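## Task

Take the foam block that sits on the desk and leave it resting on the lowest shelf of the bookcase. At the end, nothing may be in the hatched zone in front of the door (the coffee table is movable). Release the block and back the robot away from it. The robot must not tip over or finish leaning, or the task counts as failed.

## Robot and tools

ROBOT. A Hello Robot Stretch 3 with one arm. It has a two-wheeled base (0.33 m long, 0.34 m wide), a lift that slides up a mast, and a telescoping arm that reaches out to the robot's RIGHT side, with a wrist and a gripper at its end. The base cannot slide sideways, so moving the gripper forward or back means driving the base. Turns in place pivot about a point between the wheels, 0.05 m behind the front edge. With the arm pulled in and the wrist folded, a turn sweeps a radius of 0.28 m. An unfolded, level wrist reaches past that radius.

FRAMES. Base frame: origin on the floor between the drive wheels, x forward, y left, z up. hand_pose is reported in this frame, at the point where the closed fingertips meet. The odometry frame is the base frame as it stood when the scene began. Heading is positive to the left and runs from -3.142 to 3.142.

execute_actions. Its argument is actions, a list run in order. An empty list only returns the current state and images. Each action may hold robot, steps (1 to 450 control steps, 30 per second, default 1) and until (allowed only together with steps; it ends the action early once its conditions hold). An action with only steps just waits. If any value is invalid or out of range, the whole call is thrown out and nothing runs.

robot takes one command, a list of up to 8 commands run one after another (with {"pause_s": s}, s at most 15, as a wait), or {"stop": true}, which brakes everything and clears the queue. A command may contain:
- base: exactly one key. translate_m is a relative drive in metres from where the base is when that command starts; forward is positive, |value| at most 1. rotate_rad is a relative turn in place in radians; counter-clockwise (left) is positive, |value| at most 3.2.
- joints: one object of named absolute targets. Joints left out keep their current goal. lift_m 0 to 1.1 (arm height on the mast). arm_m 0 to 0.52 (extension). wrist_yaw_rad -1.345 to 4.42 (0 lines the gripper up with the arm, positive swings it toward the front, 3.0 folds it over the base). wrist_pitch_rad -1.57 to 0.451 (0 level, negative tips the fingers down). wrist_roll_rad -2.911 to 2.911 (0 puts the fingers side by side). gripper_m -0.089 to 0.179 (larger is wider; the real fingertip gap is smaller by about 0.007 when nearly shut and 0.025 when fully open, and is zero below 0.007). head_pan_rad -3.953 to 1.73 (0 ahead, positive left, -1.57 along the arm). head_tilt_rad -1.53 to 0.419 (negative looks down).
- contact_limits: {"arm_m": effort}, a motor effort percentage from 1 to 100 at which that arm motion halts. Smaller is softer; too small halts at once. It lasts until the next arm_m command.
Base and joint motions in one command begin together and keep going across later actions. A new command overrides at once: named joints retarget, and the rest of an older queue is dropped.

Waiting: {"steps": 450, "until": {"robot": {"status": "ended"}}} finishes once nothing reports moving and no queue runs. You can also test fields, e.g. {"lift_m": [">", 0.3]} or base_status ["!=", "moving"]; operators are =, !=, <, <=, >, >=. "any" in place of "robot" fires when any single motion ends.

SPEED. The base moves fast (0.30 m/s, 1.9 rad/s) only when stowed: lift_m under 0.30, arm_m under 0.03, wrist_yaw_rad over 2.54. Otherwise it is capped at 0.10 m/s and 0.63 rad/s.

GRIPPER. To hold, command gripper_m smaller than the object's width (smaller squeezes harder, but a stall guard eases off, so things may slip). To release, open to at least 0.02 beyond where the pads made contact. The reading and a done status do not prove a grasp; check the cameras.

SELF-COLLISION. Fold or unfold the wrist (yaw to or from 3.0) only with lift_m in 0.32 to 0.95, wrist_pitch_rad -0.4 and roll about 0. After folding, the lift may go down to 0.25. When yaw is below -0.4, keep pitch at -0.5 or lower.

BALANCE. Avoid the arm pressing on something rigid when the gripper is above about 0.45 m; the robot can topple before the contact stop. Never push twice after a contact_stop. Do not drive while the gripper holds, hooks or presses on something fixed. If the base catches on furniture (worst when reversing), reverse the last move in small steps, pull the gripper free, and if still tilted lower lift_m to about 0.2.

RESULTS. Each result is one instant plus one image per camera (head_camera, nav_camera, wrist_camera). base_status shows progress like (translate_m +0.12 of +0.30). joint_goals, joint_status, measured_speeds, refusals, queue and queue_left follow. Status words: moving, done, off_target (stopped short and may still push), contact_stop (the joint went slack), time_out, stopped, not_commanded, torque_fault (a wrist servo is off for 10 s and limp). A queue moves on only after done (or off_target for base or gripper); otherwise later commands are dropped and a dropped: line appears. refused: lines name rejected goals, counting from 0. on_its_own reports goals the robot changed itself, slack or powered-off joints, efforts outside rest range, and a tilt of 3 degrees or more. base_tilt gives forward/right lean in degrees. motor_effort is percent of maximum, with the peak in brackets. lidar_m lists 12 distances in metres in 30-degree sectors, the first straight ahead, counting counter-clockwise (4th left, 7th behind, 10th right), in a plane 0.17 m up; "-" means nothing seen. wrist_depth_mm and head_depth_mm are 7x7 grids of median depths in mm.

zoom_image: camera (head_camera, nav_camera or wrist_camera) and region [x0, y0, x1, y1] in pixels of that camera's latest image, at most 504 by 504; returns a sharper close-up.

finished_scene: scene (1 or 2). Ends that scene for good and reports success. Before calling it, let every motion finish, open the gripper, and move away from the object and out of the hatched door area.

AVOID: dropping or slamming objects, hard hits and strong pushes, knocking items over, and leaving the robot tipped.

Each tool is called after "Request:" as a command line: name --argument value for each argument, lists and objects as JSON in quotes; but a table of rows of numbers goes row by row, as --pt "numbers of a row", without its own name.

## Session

Request:
execute_actions --actions '[{"robot":{"joints":{"head_tilt_rad":-0.5}},"steps":60,"until":{"robot":{"status":"ended"}}}]'

Request:
execute_actions --actions '[{"robot":{"joints":{"head_pan_rad":-1.6}},"steps":100,"until":{"robot":{"status":"ended"}}}]'

Request:
execute_actions --actions '[{"robot":{"joints":{"head_pan_rad":-3.2}},"steps":100,"until":{"robot":{"status":"ended"}}}]'

Request:
execute_actions --actions '[{"robot":{"joints":{"head_pan_rad":1.6}},"steps":200,"until":{"robot":{"status":"ended"}}}]'

Scene clock: 0.87 s.
robot.base_odometry: x=+0.000 y=+0.000 heading=+0.000 (m, m, rad; robot's odometry frame)
robot.turned_by_wheels: +0.000 (rad since the last result)
robot.turned_by_imu: +0.000 (rad since the last result)
robot.base_tilt: forward=-1.1 right=-0.8 (deg)
robot.lidar_m: 1.89 2.60 2.41 1.96 1.67 1.66 1.89 1.86 1.80 2.48 2.12 1.46
robot.head_depth_mm: 1975 2095 2220 1942 1795 1649 1346 / 2102 2237 2416 2019 1933 1636 1341 / 2270 2440 2623 2123 2079 1633 1338 / 2502 2687 2923 2284 2061 1627 1331 / 2723 2963 3296 2860 2050 1606 1318 / 2778 2969 3160 2783 2042 1605 1317 / 2511 2695 2912 2805 2042 1597 1308
robot.base_status: not_commanded
robot.joint_positions: lift_m=+0.591 arm_m=+0.002 wrist_yaw_rad=+2.949 wrist_pitch_rad=-0.519 wrist_roll_rad=-0.015 gripper_m=+0.037 head_pan_rad=+0.011 head_tilt_rad=-0.493
robot.joint_goals: lift_m=+0.591 arm_m=+0.002 wrist_yaw_rad=+2.949 wrist_pitch_rad=-0.519 wrist_roll_rad=-0.015 gripper_m=+0.037 head_pan_rad=+0.011 head_tilt_rad=-0.500
robot.joint_status: lift_m=not_commanded arm_m=not_commanded wrist_yaw_rad=not_commanded wrist_pitch_rad=not_commanded wrist_roll_rad=not_commanded gripper_m=not_commanded head_pan_rad=not_commanded head_tilt_rad=done
robot.measured_speeds: translate_m=+0.000 rotate_rad=+0.000 lift_m=+0.000 arm_m=+0.000 wrist_yaw_rad=+0.000 wrist_pitch_rad=+0.000 wrist_roll_rad=+0.000 head_pan_rad=+0.000 head_tilt_rad=+0.000
robot: refusals=0 queue=done queue_left=0
robot.motor_effort: left_wheel=+1(1) right_wheel=+0(1) lift_m=+33(32) arm_m=+0(0) wrist_yaw_rad=-1(0) wrist_pitch_rad=+6(6) wrist_roll_rad=+0(0) gripper_m=+0(1) head_pan_rad=+0(1) head_tilt_rad=-2(21) (%)
robot.hand_pose: x=+0.0190 y=+0.0597 z=+0.5814 quat_wxyz=(+0.246, +0.692, +0.117, +0.668) (m; robot's base frame)
robot.wrist_depth_mm: - - - - - - - / - - - - - - - / - - - - - - - / - - - - - - - / 919 897 - 893 902 861 839 / 795 781 - 760 730 764 744 / 690 691 668 684 678 668 655
pictures: head_camera (sideways: a quarter turn clockwise sets it upright), nav_camera (sideways: a quarter turn counterclockwise sets it upright), wrist_camera
Images, in order (width x height): head_camera 896x504, nav_camera 672x504, wrist_camera 644x364.

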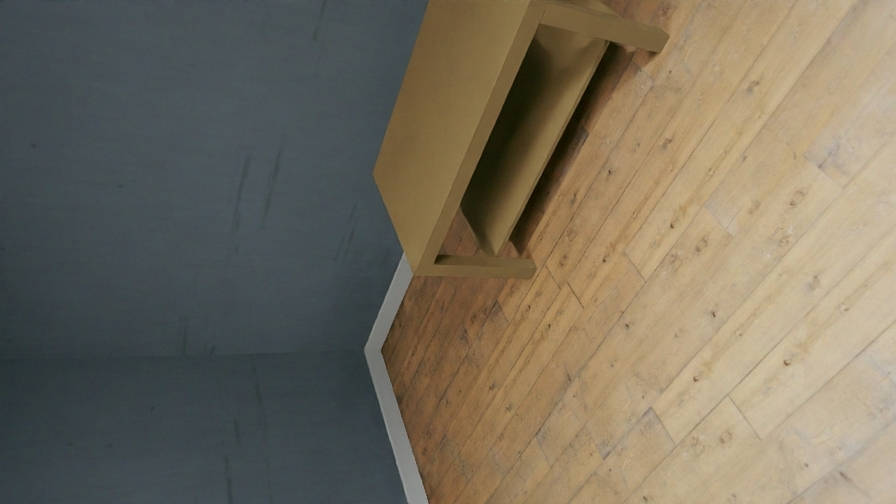

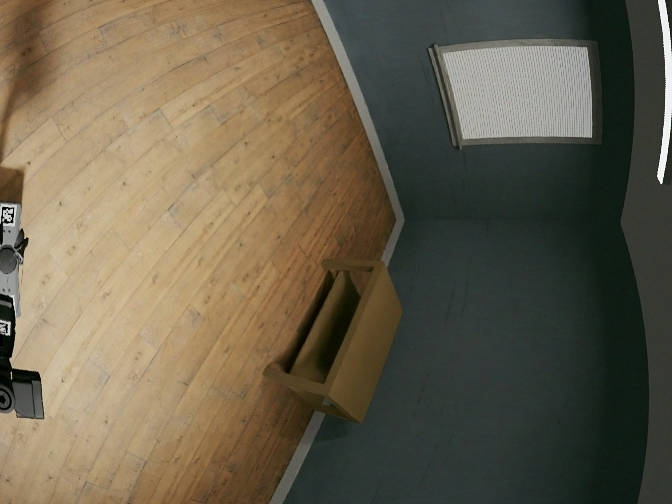

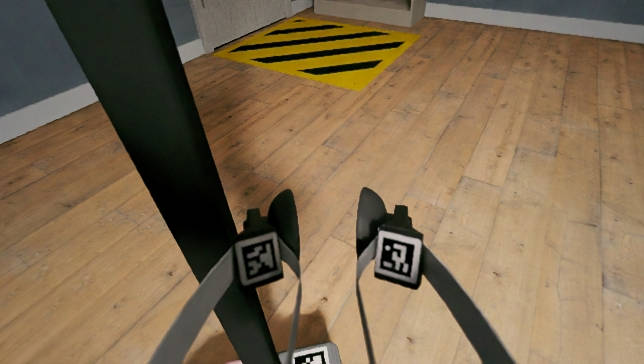

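Scene clock: 2.23 s.
robot.base_odometry: x=+0.000 y=+0.000 heading=+0.000 (m, m, rad; robot's odometry frame)
robot.turned_by_wheels: +0.000 (rad since the last result)
robot.turned_by_imu: +0.000 (rad since the last result)
robot.base_tilt: forward=-1.1 right=-0.9 (deg)
robot.lidar_m: 1.89 2.60 2.40 1.97 1.66 1.66 1.88 1.87 1.79 2.48 2.12 1.46
robot.head_depth_mm: 1985 2129 2216 1952 2033 1640 1345 / 2150 2278 2467 2613 2105 1637 1344 / 2311 2471 2665 2748 2091 1635 1328 / 2508 2710 2954 2865 2074 1631 1335 / 2511 2723 2982 2864 2064 1615 1326 / 2297 2451 2670 2722 2044 1593 1309 / 2074 2249 2403 2512 2041 1591 1313
robot.base_status: not_commanded
robot.joint_positions: lift_m=+0.591 arm_m=+0.002 wrist_yaw_rad=+2.949 wrist_pitch_rad=-0.519 wrist_roll_rad=-0.015 gripper_m=+0.037 head_pan_rad=-1.593 head_tilt_rad=-0.494
robot.joint_goals: lift_m=+0.591 arm_m=+0.002 wrist_yaw_rad=+2.949 wrist_pitch_rad=-0.519 wrist_roll_rad=-0.015 gripper_m=+0.037 head_pan_rad=-1.600 head_tilt_rad=-0.500
robot.joint_status: lift_m=not_commanded arm_m=not_commanded wrist_yaw_rad=not_commanded wrist_pitch_rad=not_commanded wrist_roll_rad=not_commanded gripper_m=not_commanded head_pan_rad=done head_tilt_rad=done
robot.measured_speeds: translate_m=+0.000 rotate_rad=+0.000 lift_m=+0.000 arm_m=+0.000 wrist_yaw_rad=+0.000 wrist_pitch_rad=+0.000 wrist_roll_rad=+0.000 head_pan_rad=+0.000 head_tilt_rad=+0.000
robot: refusals=0 queue=done queue_left=0
robot.motor_effort: left_wheel=+0(1) right_wheel=+0(1) lift_m=+32(32) arm_m=+0(0) wrist_yaw_rad=+0(0) wrist_pitch_rad=+6(6) wrist_roll_rad=+0(1) gripper_m=+0(0) head_pan_rad=-4(40) head_tilt_rad=-2(2) (%)
robot.hand_pose: x=+0.0190 y=+0.0597 z=+0.5814 quat_wxyz=(+0.246, +0.692, +0.117, +0.668) (m; robot's base frame)
robot.wrist_depth_mm: - - - - - - - / - - - - - - - / - - - - - - - / - - - - - - - / 908 873 - 869 908 864 833 / 786 788 - 764 735 754 739 / 701 688 660 686 673 660 657
pictures: head_camera (sideways: a quarter turn clockwise sets it upright), nav_camera (sideways: a quarter turn counterclockwise sets it upright), wrist_camera
Images, in order (width x height): head_camera 896x504, nav_camera 672x504, wrist_camera 644x364.

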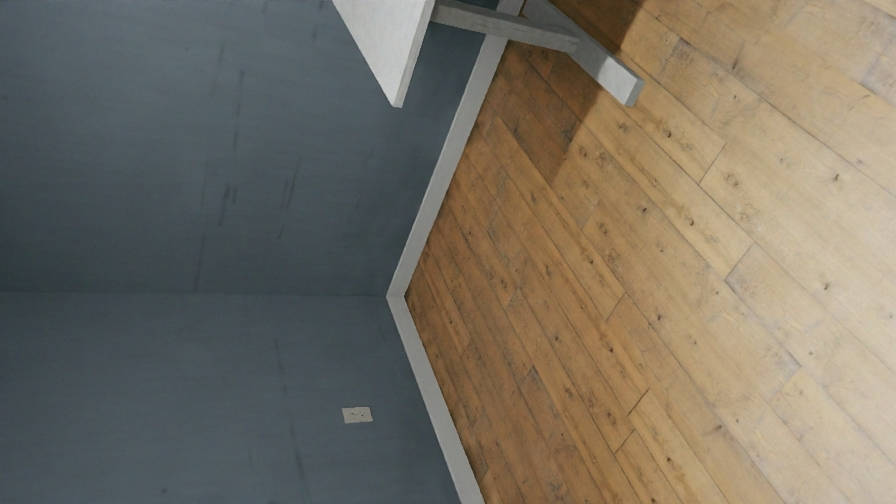

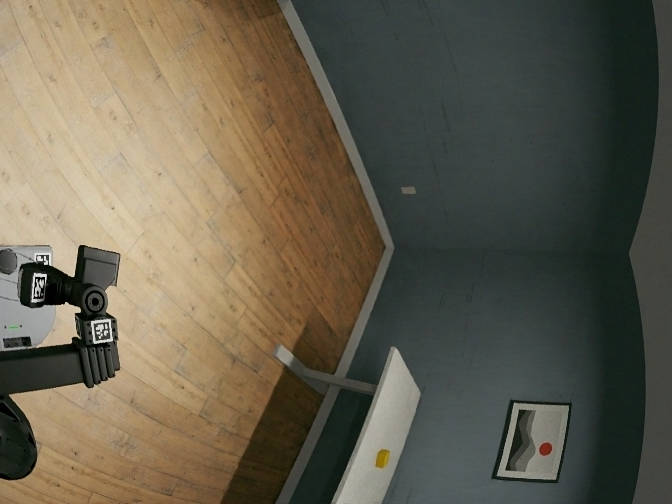

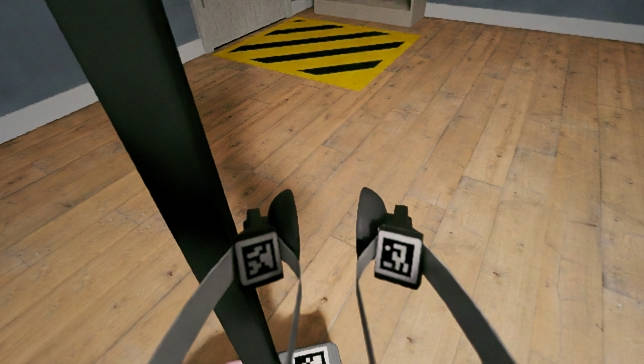

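Scene clock: 3.60 s.
robot.base_odometry: x=+0.000 y=+0.000 heading=+0.000 (m, m, rad; robot's odometry frame)
robot.turned_by_wheels: +0.000 (rad since the last result)
robot.turned_by_imu: +0.000 (rad since the last result)
robot.base_tilt: forward=-1.0 right=-0.9 (deg)
robot.lidar_m: 1.89 2.60 2.40 1.96 1.66 1.66 1.88 1.86 1.79 2.48 2.12 1.46
robot.head_depth_mm: 1488 1577 1682 1805 1936 1649 1344 / 1587 1703 1807 1958 2041 1645 1348 / 1712 1820 1961 2136 2084 1629 1335 / 1833 1993 2136 2355 2071 1617 1331 / 1993 2181 2378 2574 2062 1597 1320 / 2191 2385 2619 2810 2056 1602 1326 / 2220 2363 2562 2636 2053 1595 1316
robot.base_status: not_commanded
robot.joint_positions: lift_m=+0.591 arm_m=+0.002 wrist_yaw_rad=+2.949 wrist_pitch_rad=-0.519 wrist_roll_rad=-0.015 gripper_m=+0.037 head_pan_rad=-3.193 head_tilt_rad=-0.494
robot.joint_goals: lift_m=+0.591 arm_m=+0.002 wrist_yaw_rad=+2.949 wrist_pitch_rad=-0.519 wrist_roll_rad=-0.015 gripper_m=+0.037 head_pan_rad=-3.200 head_tilt_rad=-0.500
robot.joint_status: lift_m=not_commanded arm_m=not_commanded wrist_yaw_rad=not_commanded wrist_pitch_rad=not_commanded wrist_roll_rad=not_commanded gripper_m=not_commanded head_pan_rad=done head_tilt_rad=done
robot.measured_speeds: translate_m=+0.000 rotate_rad=+0.000 lift_m=+0.000 arm_m=+0.000 wrist_yaw_rad=+0.000 wrist_pitch_rad=+0.000 wrist_roll_rad=+0.000 head_pan_rad=+0.000 head_tilt_rad=+0.000
robot: refusals=0 queue=done queue_left=0
robot.motor_effort: left_wheel=+0(0) right_wheel=+1(1) lift_m=+32(32) arm_m=+0(0) wrist_yaw_rad=+0(0) wrist_pitch_rad=+6(6) wrist_roll_rad=+0(1) gripper_m=+1(1) head_pan_rad=-3(41) head_tilt_rad=-2(2) (%)
robot.hand_pose: x=+0.0190 y=+0.0597 z=+0.5814 quat_wxyz=(+0.246, +0.692, +0.117, +0.668) (m; robot's base frame)
robot.wrist_depth_mm: - - - - - - - / - - - - - - - / - - - - - - - / - - - - - - - / 937 902 - 881 890 859 848 / 781 784 - 755 728 742 746 / 692 689 666 675 675 653 658
pictures: head_camera (sideways: a quarter turn clockwise sets it upright), nav_camera (sideways: a quarter turn counterclockwise sets it upright), wrist_camera
Images, in order (width x height): head_camera 896x504, nav_camera 672x504, wrist_camera 644x364.

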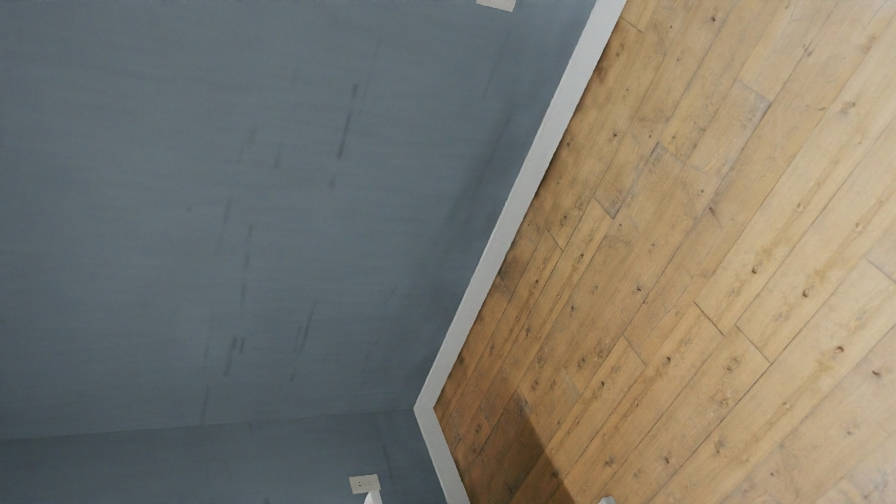

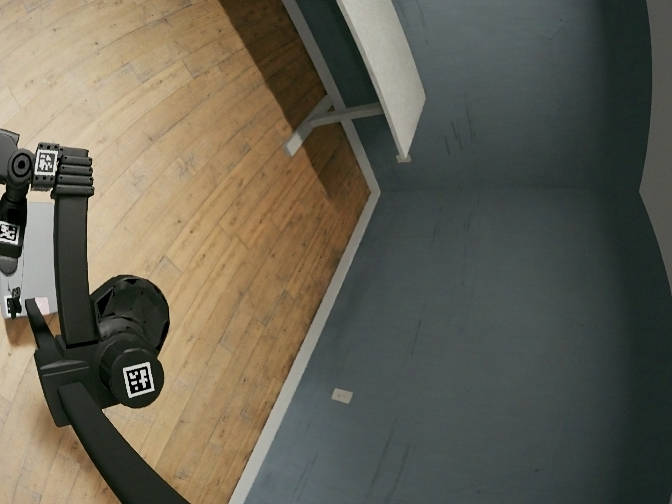

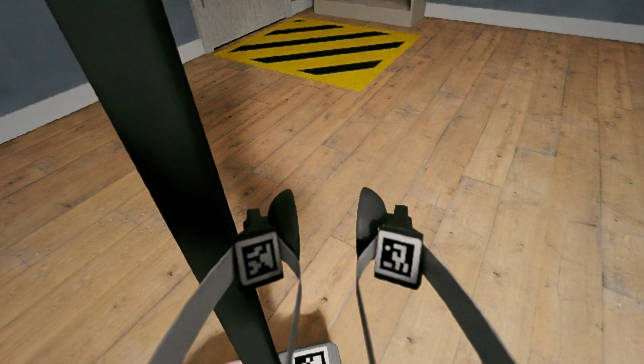

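Scene clock: 6.43 s.
robot.base_odometry: x=+0.000 y=+0.000 heading=+0.000 (m, m, rad; robot's odometry frame)
robot.turned_by_wheels: +0.000 (rad since the last result)
robot.turned_by_imu: -0.001 (rad since the last result)
robot.base_tilt: forward=-1.1 right=-0.8 (deg)
robot.lidar_m: 1.89 2.60 2.40 1.97 1.67 1.66 1.88 1.86 1.79 2.48 2.12 1.46
robot.head_depth_mm: 2423 2574 2663 2721 2109 1646 1352 / 2544 2686 2862 2835 2103 1638 1340 / 2296 2566 2828 2885 2082 1625 1338 / 2049 2234 2492 2624 2081 1619 1330 / 1850 2012 2214 2424 2064 1611 1326 / 1703 1826 1999 2176 2039 1598 1319 / 1581 1702 1836 1965 2034 1598 1315
robot.base_status: not_commanded
robot.joint_positions: lift_m=+0.591 arm_m=+0.002 wrist_yaw_rad=+2.949 wrist_pitch_rad=-0.519 wrist_roll_rad=-0.015 gripper_m=+0.037 head_pan_rad=+1.593 head_tilt_rad=-0.494
robot.joint_goals: lift_m=+0.591 arm_m=+0.002 wrist_yaw_rad=+2.949 wrist_pitch_rad=-0.519 wrist_roll_rad=-0.015 gripper_m=+0.037 head_pan_rad=+1.600 head_tilt_rad=-0.500
robot.joint_status: lift_m=not_commanded arm_m=not_commanded wrist_yaw_rad=not_commanded wrist_pitch_rad=not_commanded wrist_roll_rad=not_commanded gripper_m=not_commanded head_pan_rad=done head_tilt_rad=done
robot.measured_speeds: translate_m=+0.000 rotate_rad=+0.000 lift_m=+0.000 arm_m=+0.000 wrist_yaw_rad=+0.000 wrist_pitch_rad=+0.000 wrist_roll_rad=+0.000 head_pan_rad=+0.000 head_tilt_rad=+0.000
robot: refusals=0 queue=done queue_left=0
robot.motor_effort: left_wheel=+1(0) right_wheel=+0(0) lift_m=+32(32) arm_m=+0(0) wrist_yaw_rad=+0(0) wrist_pitch_rad=+6(6) wrist_roll_rad=+1(1) gripper_m=+0(2) head_pan_rad=+4(40) head_tilt_rad=-2(2) (%)
robot.hand_pose: x=+0.0190 y=+0.0597 z=+0.5814 quat_wxyz=(+0.246, +0.692, +0.117, +0.668) (m; robot's base frame)
robot.wrist_depth_mm: - - - - - - - / - - - - - - - / - - - - - - - / - - - - - - - / 916 896 - 876 890 851 865 / 800 773 - 755 742 741 761 / 699 690 671 674 666 663 653
pictures: head_camera (sideways: a quarter turn clockwise sets it upright), nav_camera (sideways: a quarter turn counterclockwise sets it upright), wrist_camera
Images, in order (width x height): head_camera 896x504, nav_camera 672x504, wrist_camera 644x364.

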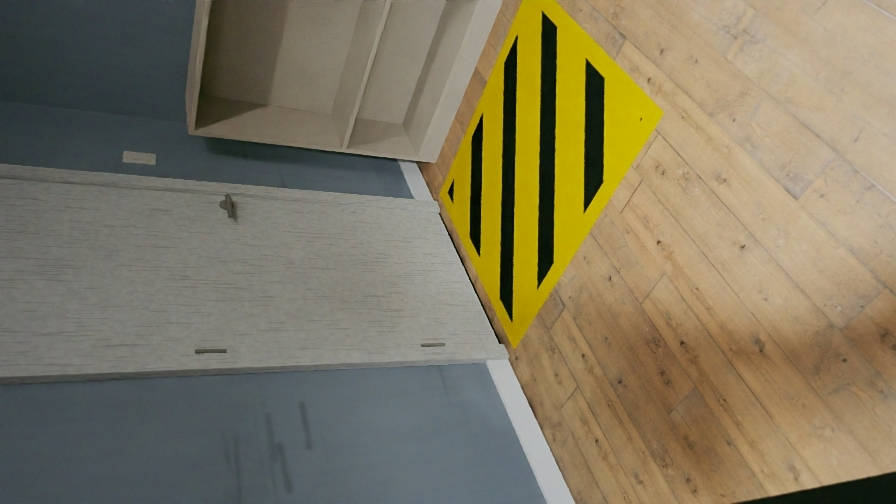

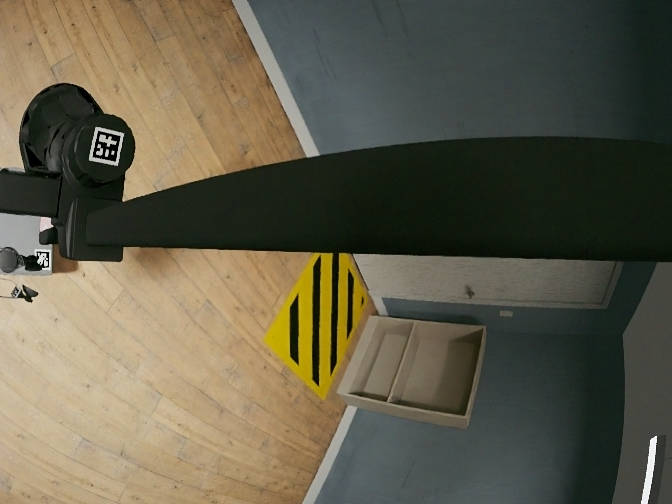

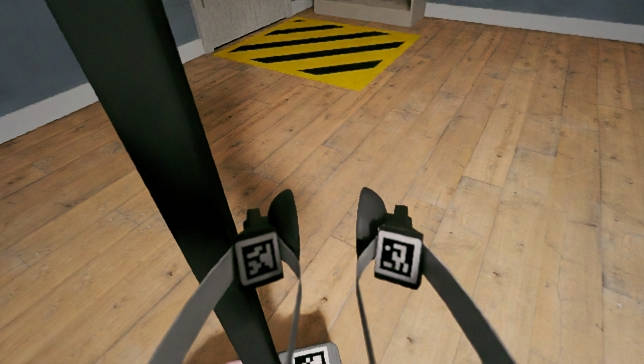

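Request:
execute_actions --actions '[{"robot":{"base":{"rotate_rad":-0.785},"joints":{"head_pan_rad":-1.6,"lift_m":0.27,"wrist_yaw_rad":3.0}},"steps":300,"until":{"robot":{"status":"ended"}}}]'

Scene clock: 15.17 s.
robot.base_odometry: x=+0.000 y=+0.000 heading=-0.785 (m, m, rad; robot's odometry frame)
robot.turned_by_wheels: -0.785 (rad since the last result)
robot.turned_by_imu: -0.788 (rad since the last result)
robot.base_tilt: forward=-1.0 right=-0.8 (deg)
robot.lidar_m: 1.95 1.46 1.91 2.60 2.40 1.74 1.66 1.70 1.87 2.19 1.79 2.22
robot.head_depth_mm: 1919 2089 2184 2544 2123 1664 1353 / 1883 2068 2134 2077 2100 1640 1337 / 1880 2053 2104 2494 2107 1639 1330 / 1869 2032 2078 2470 2082 1624 1326 / 1850 2013 2038 2430 2057 1607 1321 / 1834 2002 1993 2440 2048 1602 1315 / 1820 1998 1959 2332 1964 1581 1302
robot.base_status: done (rotate_rad -0.7849 of -0.7850)
robot.joint_positions: lift_m=+0.270 arm_m=+0.002 wrist_yaw_rad=+2.998 wrist_pitch_rad=-0.519 wrist_roll_rad=-0.015 gripper_m=+0.037 head_pan_rad=-1.593 head_tilt_rad=-0.494
robot.joint_goals: lift_m=+0.270 arm_m=+0.002 wrist_yaw_rad=+3.000 wrist_pitch_rad=-0.519 wrist_roll_rad=-0.015 gripper_m=+0.037 head_pan_rad=-1.600 head_tilt_rad=-0.500
robot.joint_status: lift_m=done arm_m=not_commanded wrist_yaw_rad=done wrist_pitch_rad=not_commanded wrist_roll_rad=not_commanded gripper_m=not_commanded head_pan_rad=done head_tilt_rad=done
robot.measured_speeds: translate_m=+0.000 rotate_rad=+0.000 lift_m=+0.000 arm_m=+0.000 wrist_yaw_rad=+0.000 wrist_pitch_rad=+0.000 wrist_roll_rad=+0.000 head_pan_rad=+0.000 head_tilt_rad=+0.000
robot: refusals=0 queue=done queue_left=0
robot.motor_effort: left_wheel=+3(8) right_wheel=-1(3) lift_m=+24(29) arm_m=+0(0) wrist_yaw_rad=+4(5) wrist_pitch_rad=+7(7) wrist_roll_rad=+0(0) gripper_m=+0(1) head_pan_rad=-3(41) head_tilt_rad=-2(2) (%)
robot.hand_pose: x=+0.0090 y=+0.0614 z=+0.2609 quat_wxyz=(+0.229, +0.689, +0.134, +0.674) (m; robot's base frame)
robot.wrist_depth_mm: - - - - - - - / 942 917 897 888 873 859 839 / 727 727 692 696 680 669 672 / 591 578 586 572 569 562 548 / 503 512 - - 494 477 471 / 449 - - - 404 415 409 / - - - - 369 362 357
pictures: head_camera (sideways: a quarter turn clockwise sets it upright), nav_camera (sideways: a quarter turn counterclockwise sets it upright), wrist_camera
Images, in order (width x height): head_camera 896x504, nav_camera 672x504, wrist_camera 644x364.

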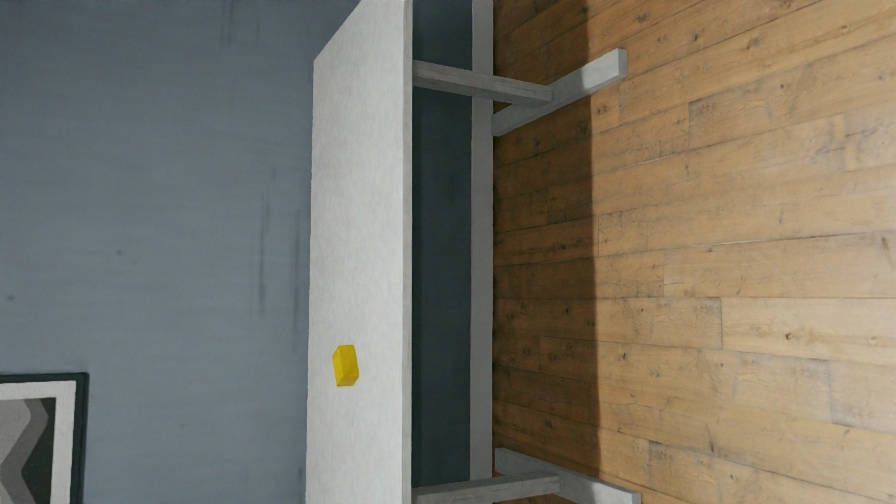

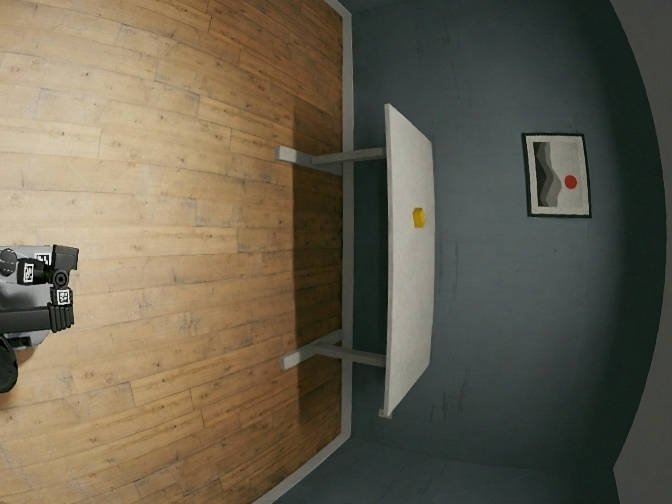

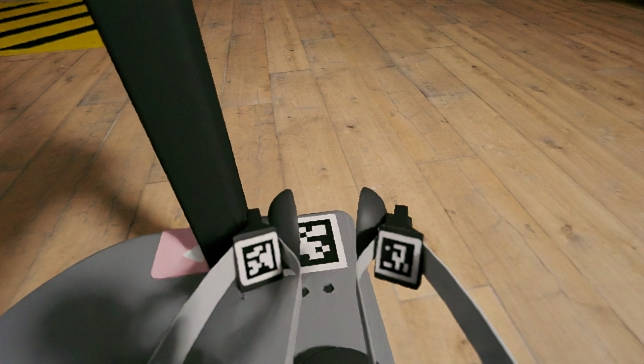

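Request:
execute_actions --actions '[{"robot":[{"base":{"rotate_rad":-1.571}},{"base":{"translate_m":1.0}},{"base":{"translate_m":0.3}},{"base":{"rotate_rad":1.571}},{"base":{"translate_m":0.45}},{"joints":{"lift_m":0.85,"wrist_pitch_rad":-0.4}},{"joints":{"wrist_yaw_rad":0.0,"gripper_m":0.12}},{"joints":{"wrist_pitch_rad":-0.6}}],"steps":450,"until":{"robot":{"status":"ended"}}},{"steps":450,"until":{"robot":{"status":"ended"}}}]'

Scene clock: 43.43 s.
robot.base_odometry: x=-0.601 y=-1.238 heading=-0.785 (m, m, rad; robot's odometry frame)
robot.turned_by_wheels: +0.000 (rad since the last result)
robot.turned_by_imu: -0.010 (rad since the last result)
robot.base_tilt: forward=-1.1 right=-0.8 (deg)
robot.lidar_m: 1.68 1.74 1.99 3.92 3.09 2.19 2.09 1.18 0.92 0.46 0.41 1.21
robot.head_depth_mm: 733 799 875 969 932 729 562 / 729 795 868 960 928 722 592 / 724 789 861 949 919 717 589 / 718 782 855 946 914 715 587 / 714 777 847 936 903 709 584 / 708 770 838 931 897 702 581 / 705 764 833 919 894 702 578
robot.base_status: done (translate_m +0.4500 of +0.4500)
robot.joint_positions: lift_m=+0.468 arm_m=+0.002 wrist_yaw_rad=+2.999 wrist_pitch_rad=-0.417 wrist_roll_rad=-0.015 gripper_m=+0.037 head_pan_rad=-1.593 head_tilt_rad=-0.494
robot.joint_goals: lift_m=+0.468 arm_m=+0.002 wrist_yaw_rad=+3.000 wrist_pitch_rad=-0.400 wrist_roll_rad=-0.015 gripper_m=+0.037 head_pan_rad=-1.600 head_tilt_rad=-0.500
robot.joint_status: lift_m=contact_stop arm_m=not_commanded wrist_yaw_rad=done wrist_pitch_rad=done wrist_roll_rad=not_commanded gripper_m=not_commanded head_pan_rad=done head_tilt_rad=done
robot.measured_speeds: translate_m=+0.000 rotate_rad=+0.000 lift_m=+0.000 arm_m=+0.000 wrist_yaw_rad=+0.000 wrist_pitch_rad=+0.000 wrist_roll_rad=+0.000 head_pan_rad=+0.000 head_tilt_rad=+0.000
robot: refusals=0 queue=dropped queue_left=0
robot.on_its_own: lift_m is slack since a contact_stop, until your next command for it (your +0.850 is given up)
robot.motor_effort: left_wheel=-3(12) right_wheel=+3(8) lift_m=+32(66) arm_m=+0(0) wrist_yaw_rad=+2(2) wrist_pitch_rad=+8(10) wrist_roll_rad=+1(1) gripper_m=+1(2) head_pan_rad=-3(2) head_tilt_rad=-1(2) (%)
robot.hand_pose: x=+0.0107 y=+0.0752 z=+0.4813 quat_wxyz=(+0.195, +0.695, +0.099, +0.685) (m; robot's base frame)
robot.wrist_depth_mm: - - - - - - - / - - - - - - - / - - - - - - - / - - - - 978 954 921 / 835 848 - 810 820 797 774 / 706 702 - 685 662 678 675 / 611 617 596 609 596 598 584
pictures: head_camera (sideways: a quarter turn clockwise sets it upright), nav_camera (sideways: a quarter turn counterclockwise sets it upright), wrist_camera
dropped: robot: command 5 of its queue: lift_m: contact_stop
Images, in order (width x height): head_camera 896x504, nav_camera 672x504, wrist_camera 644x364.

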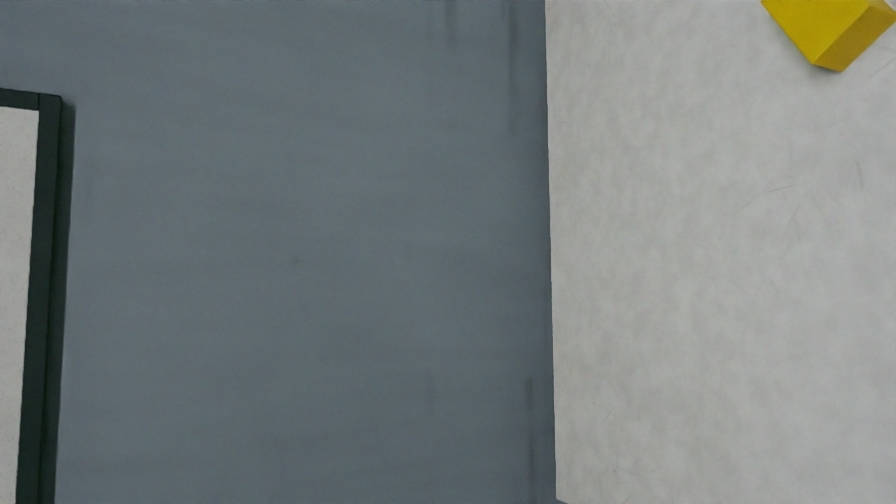

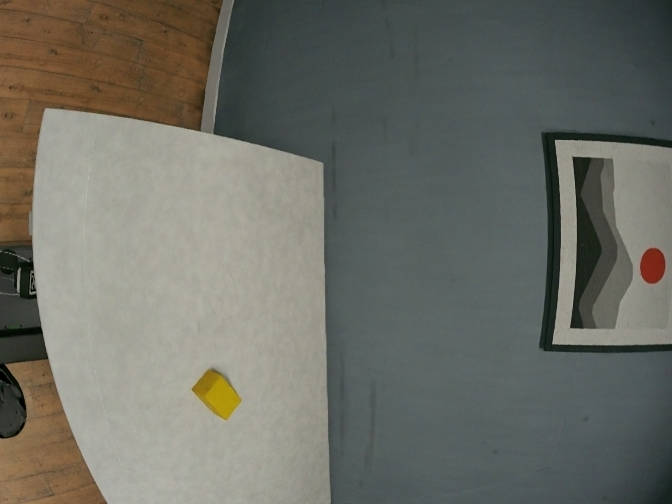

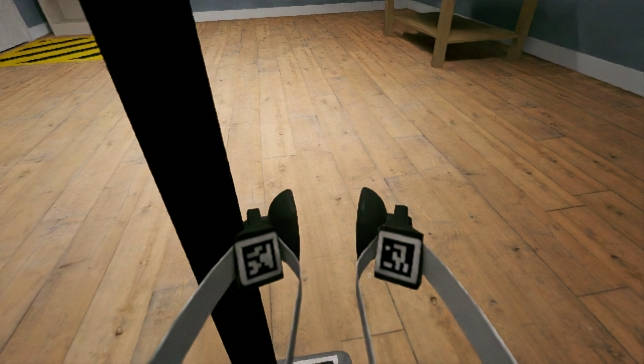

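Request:
execute_actions --actions '[{"robot":[{"joints":{"lift_m":0.27}},{"base":{"translate_m":-0.25}},{"base":{"rotate_rad":1.571}},{"base":{"translate_m":0.35}},{"base":{"rotate_rad":-1.571}},{"joints":{"lift_m":0.85}},{"joints":{"wrist_yaw_rad":0.0,"gripper_m":0.12}},{"joints":{"wrist_pitch_rad":-0.6}}],"steps":450,"until":{"robot":{"status":"ended"}}},{"steps":450,"until":{"robot":{"status":"ended"}}}]'

Scene clock: 71.27 s.
robot.base_odometry: x=-0.530 y=-0.813 heading=-0.785 (m, m, rad; robot's odometry frame)
robot.turned_by_wheels: +0.000 (rad since the last result)
robot.turned_by_imu: -0.008 (rad since the last result)
robot.base_tilt: forward=-1.1 right=-0.8 (deg)
robot.lidar_m: 1.92 1.96 1.83 3.55 2.74 1.95 1.86 1.17 1.19 1.23 0.83 1.70
robot.head_depth_mm: 1058 1147 1258 1308 931 726 1280 / 1045 1137 1252 1289 924 725 955 / 1039 1129 1236 1279 922 719 630 / 1031 1122 1232 1267 873 713 626 / 1002 1109 1211 1240 871 708 632 / 1012 1106 1204 1232 898 704 627 / 1009 1093 1194 1220 891 702 623
robot.base_status: done (rotate_rad -1.5709 of -1.5710)
robot.joint_positions: lift_m=+0.850 arm_m=+0.002 wrist_yaw_rad=+0.003 wrist_pitch_rad=-0.611 wrist_roll_rad=-0.015 gripper_m=+0.120 head_pan_rad=-1.593 head_tilt_rad=-0.495
robot.joint_goals: lift_m=+0.850 arm_m=+0.002 wrist_yaw_rad=+0.000 wrist_pitch_rad=-0.600 wrist_roll_rad=-0.015 gripper_m=+0.120 head_pan_rad=-1.600 head_tilt_rad=-0.500
robot.joint_status: lift_m=done arm_m=not_commanded wrist_yaw_rad=done wrist_pitch_rad=done wrist_roll_rad=not_commanded gripper_m=done head_pan_rad=done head_tilt_rad=done
robot.measured_speeds: translate_m=+0.000 rotate_rad=+0.000 lift_m=+0.000 arm_m=+0.000 wrist_yaw_rad=+0.000 wrist_pitch_rad=+0.000 wrist_roll_rad=+0.000 head_pan_rad=+0.000 head_tilt_rad=+0.000
robot: refusals=0 queue=done queue_left=0
robot.motor_effort: left_wheel=+3(20) right_wheel=-1(9) lift_m=+40(40) arm_m=+0(1) wrist_yaw_rad=-4(5) wrist_pitch_rad=+5(8) wrist_roll_rad=+0(0) gripper_m=+0(82) head_pan_rad=-2(2) head_tilt_rad=-1(1) (%)
robot.hand_pose: x=-0.0210 y=-0.3431 z=+0.8217 quat_wxyz=(+0.680, +0.215, -0.669, -0.210) (m; robot's base frame)
robot.wrist_depth_mm: 654 601 598 500 575 561 551 / 479 473 467 463 455 446 443 / 391 388 383 379 372 368 363 / 330 330 327 322 321 318 314 / 301 299 309 - - - - / - - 993 - 965 942 945 / 899 871 888 880 878 865 869
pictures: head_camera (sideways: a quarter turn clockwise sets it upright), nav_camera (sideways: a quarter turn counterclockwise sets it upright), wrist_camera
Images, in order (width x height): head_camera 896x504, nav_camera 672x504, wrist_camera 644x364.

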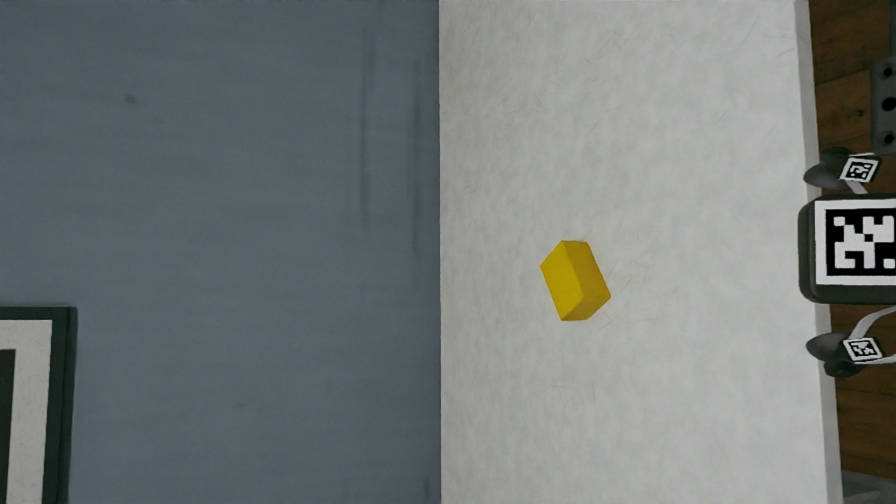

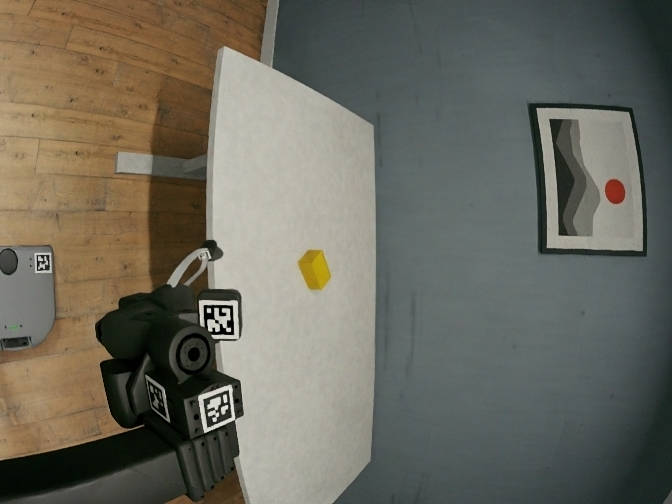

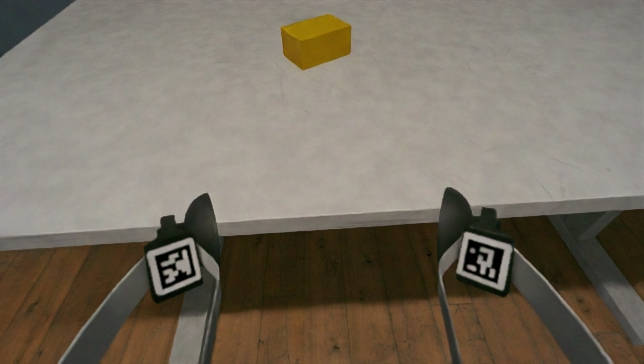

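Request:
execute_actions --actions '[{"robot":[{"base":{"translate_m":0.015},"joints":{"lift_m":0.80,"arm_m":0.25}}],"steps":300,"until":{"robot":{"status":"ended"}}}]'

Scene clock: 79.13 s.
robot.base_odometry: x=-0.519 y=-0.824 heading=-0.785 (m, m, rad; robot's odometry frame)
robot.turned_by_wheels: +0.000 (rad since the last result)
robot.turned_by_imu: -0.002 (rad since the last result)
robot.base_tilt: forward=-1.1 right=-0.9 (deg)
robot.lidar_m: 1.90 1.95 1.82 3.56 2.76 1.97 1.88 1.18 1.21 1.23 0.82 1.69
robot.head_depth_mm: 1051 1149 1253 1308 931 747 - / 1049 1132 1244 1294 966 - 1252 / 1036 1126 1237 1280 997 657 1245 / 1032 1114 1228 1265 989 - 1235 / 1003 1108 1220 1249 903 689 1226 / 1015 1102 1205 1237 899 705 629 / 1011 1090 1194 1220 890 701 624
robot.base_status: done (translate_m +0.0150 of +0.0150)
robot.joint_positions: lift_m=+0.800 arm_m=+0.250 wrist_yaw_rad=+0.001 wrist_pitch_rad=-0.612 wrist_roll_rad=-0.015 gripper_m=+0.120 head_pan_rad=-1.593 head_tilt_rad=-0.495
robot.joint_goals: lift_m=+0.800 arm_m=+0.250 wrist_yaw_rad=+0.000 wrist_pitch_rad=-0.600 wrist_roll_rad=-0.015 gripper_m=+0.120 head_pan_rad=-1.600 head_tilt_rad=-0.500
robot.joint_status: lift_m=done arm_m=done wrist_yaw_rad=done wrist_pitch_rad=done wrist_roll_rad=not_commanded gripper_m=done head_pan_rad=done head_tilt_rad=done
robot.measured_speeds: translate_m=+0.000 rotate_rad=+0.000 lift_m=+0.000 arm_m=+0.000 wrist_yaw_rad=+0.000 wrist_pitch_rad=+0.000 wrist_roll_rad=+0.000 head_pan_rad=+0.000 head_tilt_rad=+0.000
robot: refusals=0 queue=done queue_left=0
robot.motor_effort: left_wheel=+2(10) right_wheel=-1(2) lift_m=+24(40) arm_m=+3(3) wrist_yaw_rad=-2(4) wrist_pitch_rad=+5(6) wrist_roll_rad=+1(0) gripper_m=+0(1) head_pan_rad=-2(2) head_tilt_rad=-1(1) (%)
robot.hand_pose: x=-0.0213 y=-0.5905 z=+0.7720 quat_wxyz=(+0.680, +0.215, -0.669, -0.211) (m; robot's base frame)
robot.wrist_depth_mm: 478 473 464 457 449 438 433 / 372 370 366 273 357 348 347 / 307 305 301 271 291 291 288 / 261 258 255 252 252 249 245 / 226 224 223 220 219 222 214 / 200 198 196 195 195 189 192 / 183 178 177 175 175 173 171
pictures: head_camera (sideways: a quarter turn clockwise sets it upright), nav_camera (sideways: a quarter turn counterclockwise sets it upright), wrist_camera
Images, in order (width x height): head_camera 896x504, nav_camera 672x504, wrist_camera 644x364.

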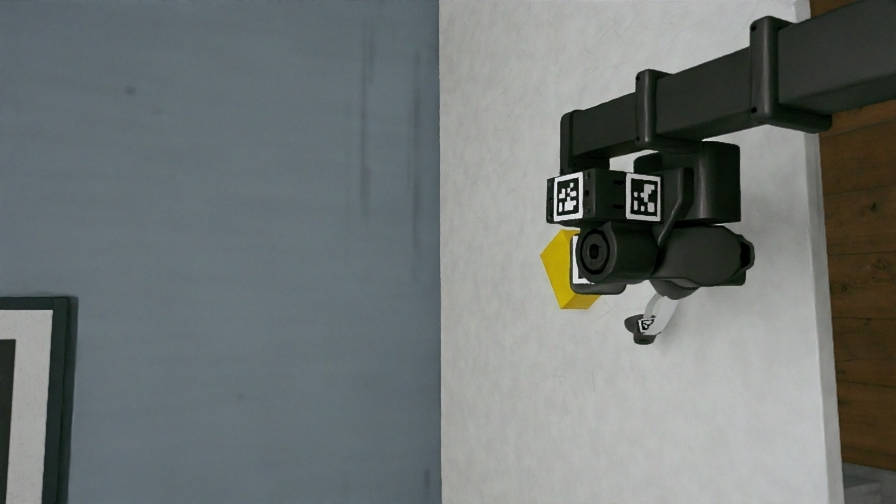

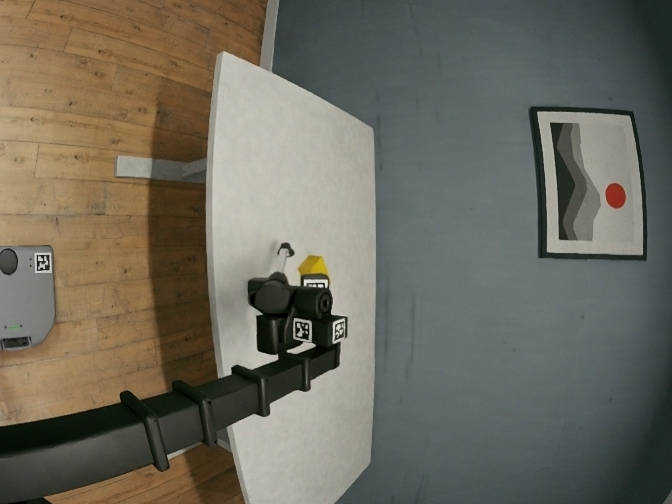

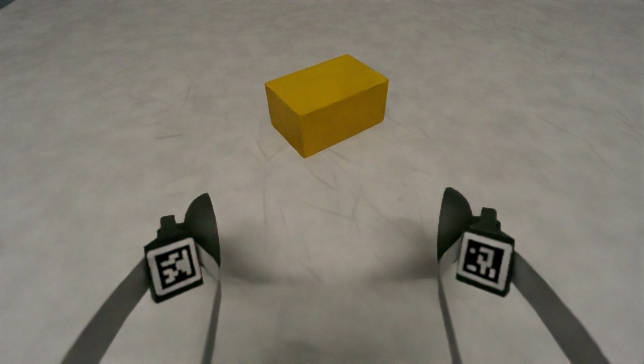

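Request:
execute_actions --actions '[{"robot":[{"joints":{"arm_m":0.36,"gripper_m":0.15}},{"joints":{"lift_m":0.775}}],"steps":300,"until":{"robot":{"status":"ended"}}}]'

Scene clock: 106.83 s.
robot.base_odometry: x=-0.519 y=-0.824 heading=-0.785 (m, m, rad; robot's odometry frame)
robot.turned_by_wheels: +0.000 (rad since the last result)
robot.turned_by_imu: -0.002 (rad since the last result)
robot.base_tilt: forward=-1.1 right=-0.8 (deg)
robot.lidar_m: 1.90 1.96 1.82 3.55 2.77 1.97 1.88 1.18 1.21 1.23 0.82 1.69
robot.head_depth_mm: 1056 1142 1260 1303 932 727 1266 / 1042 1134 1242 1289 967 - - / 1034 1130 1233 1278 - 717 1238 / 1031 1119 1227 1267 - 714 1230 / 1003 1113 1220 1247 903 710 1229 / 1010 1105 1208 1235 897 705 628 / 1009 1100 1194 1219 892 700 626
robot.base_status: done (translate_m +0.0150 of +0.0150)
robot.joint_positions: lift_m=+0.775 arm_m=+0.360 wrist_yaw_rad=+0.001 wrist_pitch_rad=-0.612 wrist_roll_rad=-0.015 gripper_m=+0.150 head_pan_rad=-1.593 head_tilt_rad=-0.495
robot.joint_goals: lift_m=+0.775 arm_m=+0.360 wrist_yaw_rad=+0.000 wrist_pitch_rad=-0.600 wrist_roll_rad=-0.015 gripper_m=+0.150 head_pan_rad=-1.600 head_tilt_rad=-0.500
robot.joint_status: lift_m=done arm_m=done wrist_yaw_rad=done wrist_pitch_rad=done wrist_roll_rad=not_commanded gripper_m=done head_pan_rad=done head_tilt_rad=done
robot.measured_speeds: translate_m=+0.000 rotate_rad=+0.000 lift_m=+0.000 arm_m=+0.000 wrist_yaw_rad=+0.000 wrist_pitch_rad=+0.000 wrist_roll_rad=+0.000 head_pan_rad=+0.000 head_tilt_rad=+0.000
robot: refusals=0 queue=done queue_left=0
robot.motor_effort: left_wheel=+2(2) right_wheel=-1(1) lift_m=+23(25) arm_m=+3(2) wrist_yaw_rad=-2(1) wrist_pitch_rad=+6(6) wrist_roll_rad=+0(0) gripper_m=+0(82) head_pan_rad=-4(3) head_tilt_rad=-1(1) (%)
robot.hand_pose: x=-0.0213 y=-0.7005 z=+0.7470 quat_wxyz=(+0.680, +0.215, -0.669, -0.211) (m; robot's base frame)
robot.wrist_depth_mm: 415 411 399 394 386 381 373 / 326 321 315 313 308 304 298 / 264 263 261 186 245 251 248 / 225 223 214 163 205 215 213 / 196 201 193 180 189 - 186 / 177 165 171 169 168 163 165 / - 154 153 152 151 150 149
pictures: head_camera (sideways: a quarter turn clockwise sets it upright), nav_camera (sideways: a quarter turn counterclockwise sets it upright), wrist_camera
Images, in order (width x height): head_camera 896x504, nav_camera 672x504, wrist_camera 644x364.

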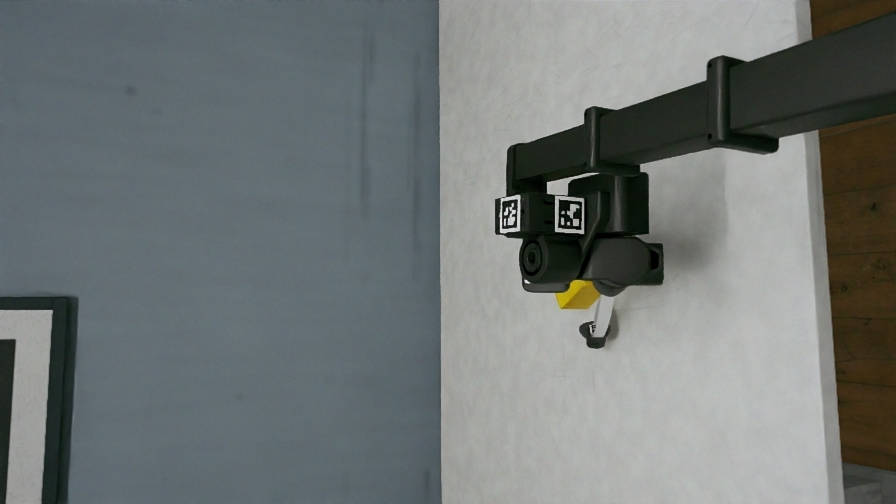

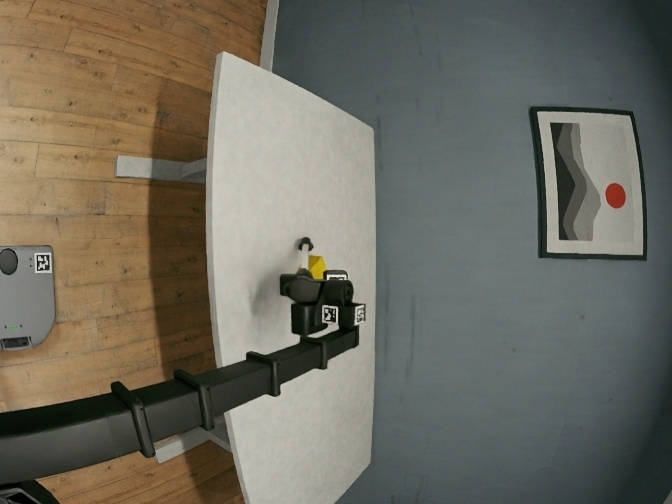

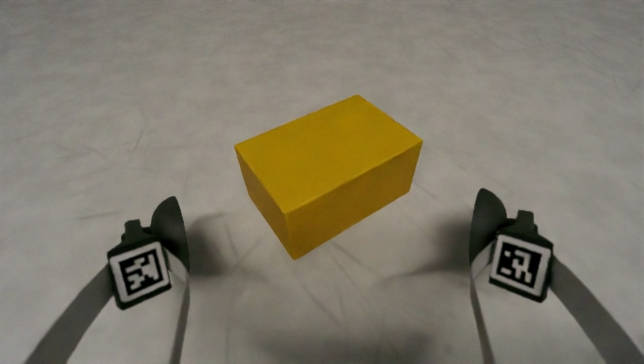

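A bit further, then grasp and lift.

Request:
execute_actions --actions '[{"robot":[{"joints":{"arm_m":0.40}},{"joints":{"gripper_m":0.03}},{"pause_s":0.5},{"joints":{"lift_m":0.85}},{"joints":{"arm_m":0.0}}],"steps":400,"until":{"robot":{"status":"ended"}}}]'

Scene clock: 117.70 s.
robot.base_odometry: x=-0.519 y=-0.824 heading=-0.785 (m, m, rad; robot's odometry frame)
robot.turned_by_wheels: +0.000 (rad since the last result)
robot.turned_by_imu: -0.003 (rad since the last result)
robot.base_tilt: forward=-1.0 right=-0.9 (deg)
robot.lidar_m: 1.90 1.97 1.82 3.56 2.76 1.97 1.87 1.18 1.21 1.23 0.82 1.69
robot.head_depth_mm: 1054 1145 1258 1303 934 728 1274 / 1046 1139 1246 1291 925 725 956 / 1037 1127 1236 1276 918 716 637 / 1034 1113 1220 1259 912 714 496 / 1001 1110 1216 1253 904 707 613 / 1016 1103 1214 1239 900 704 627 / 1013 1093 1195 1220 891 700 625
robot.base_status: done (translate_m +0.0150 of +0.0150)
robot.joint_positions: lift_m=+0.850 arm_m=+0.002 wrist_yaw_rad=+0.001 wrist_pitch_rad=-0.615 wrist_roll_rad=-0.015 gripper_m=+0.040 head_pan_rad=-1.593 head_tilt_rad=-0.495
robot.joint_goals: lift_m=+0.850 arm_m=+0.000 wrist_yaw_rad=+0.000 wrist_pitch_rad=-0.600 wrist_roll_rad=-0.015 gripper_m=+0.039 head_pan_rad=-1.600 head_tilt_rad=-0.500
robot.joint_status: lift_m=done arm_m=done wrist_yaw_rad=done wrist_pitch_rad=done wrist_roll_rad=not_commanded gripper_m=done head_pan_rad=done head_tilt_rad=done
robot.measured_speeds: translate_m=+0.000 rotate_rad=+0.000 lift_m=+0.000 arm_m=+0.000 wrist_yaw_rad=+0.000 wrist_pitch_rad=+0.000 wrist_roll_rad=+0.000 head_pan_rad=+0.000 head_tilt_rad=+0.000
robot: refusals=0 queue=done queue_left=0
robot.on_its_own: gripper_m is held at +0.039, not at your +0.030, by its stall guard, which is not easing now
robot.motor_effort: left_wheel=+2(2) right_wheel=-1(1) lift_m=+40(44) arm_m=-3(2) wrist_yaw_rad=-2(2) wrist_pitch_rad=+7(8) wrist_roll_rad=+1(0) gripper_m=-19(96) head_pan_rad=-3(3) head_tilt_rad=-1(2) (%)
robot.hand_pose: x=-0.0214 y=-0.3427 z=+0.8209 quat_wxyz=(+0.679, +0.216, -0.668, -0.212) (m; robot's base frame)
robot.wrist_depth_mm: 643 591 575 574 563 556 541 / 475 468 462 453 449 441 432 / 389 384 378 375 372 365 361 / 329 326 325 158 163 314 312 / 301 302 139 135 150 - - / - - 929 137 941 948 939 / 896 885 894 860 877 879 847
pictures: head_camera (sideways: a quarter turn clockwise sets it upright), nav_camera (sideways: a quarter turn counterclockwise sets it upright), wrist_camera
Images, in order (width x height): head_camera 896x504, nav_camera 672x504, wrist_camera 644x364.

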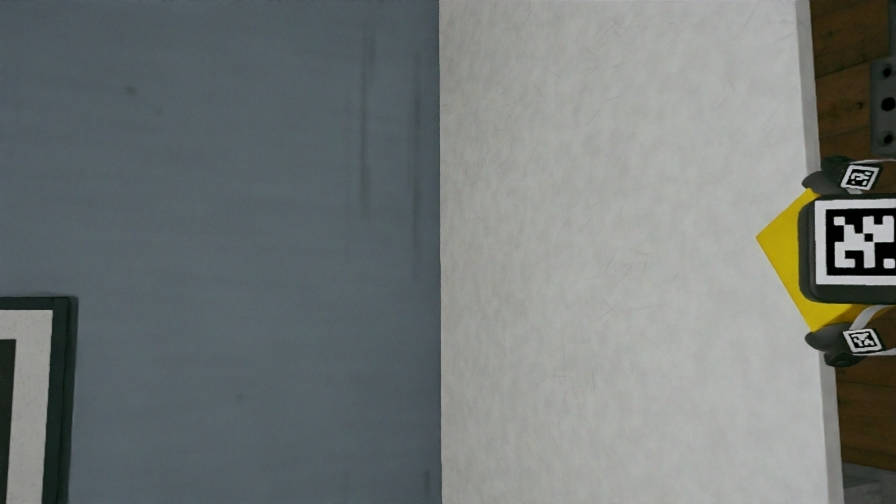

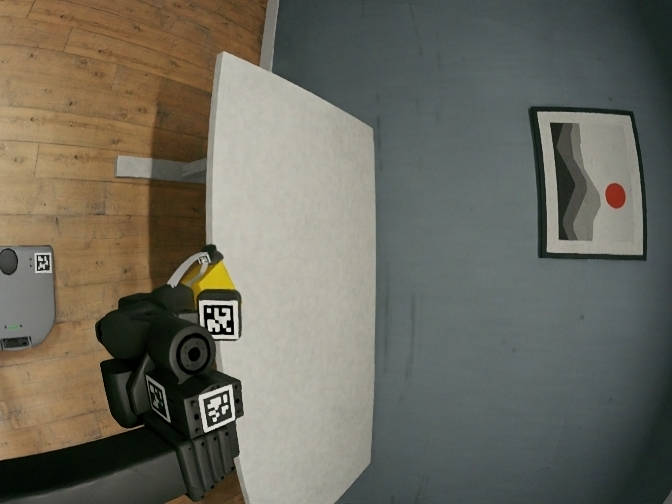

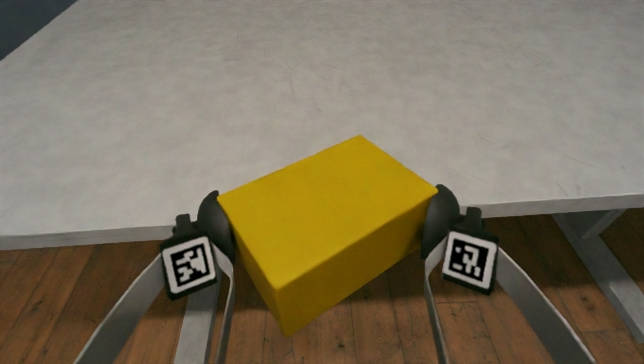

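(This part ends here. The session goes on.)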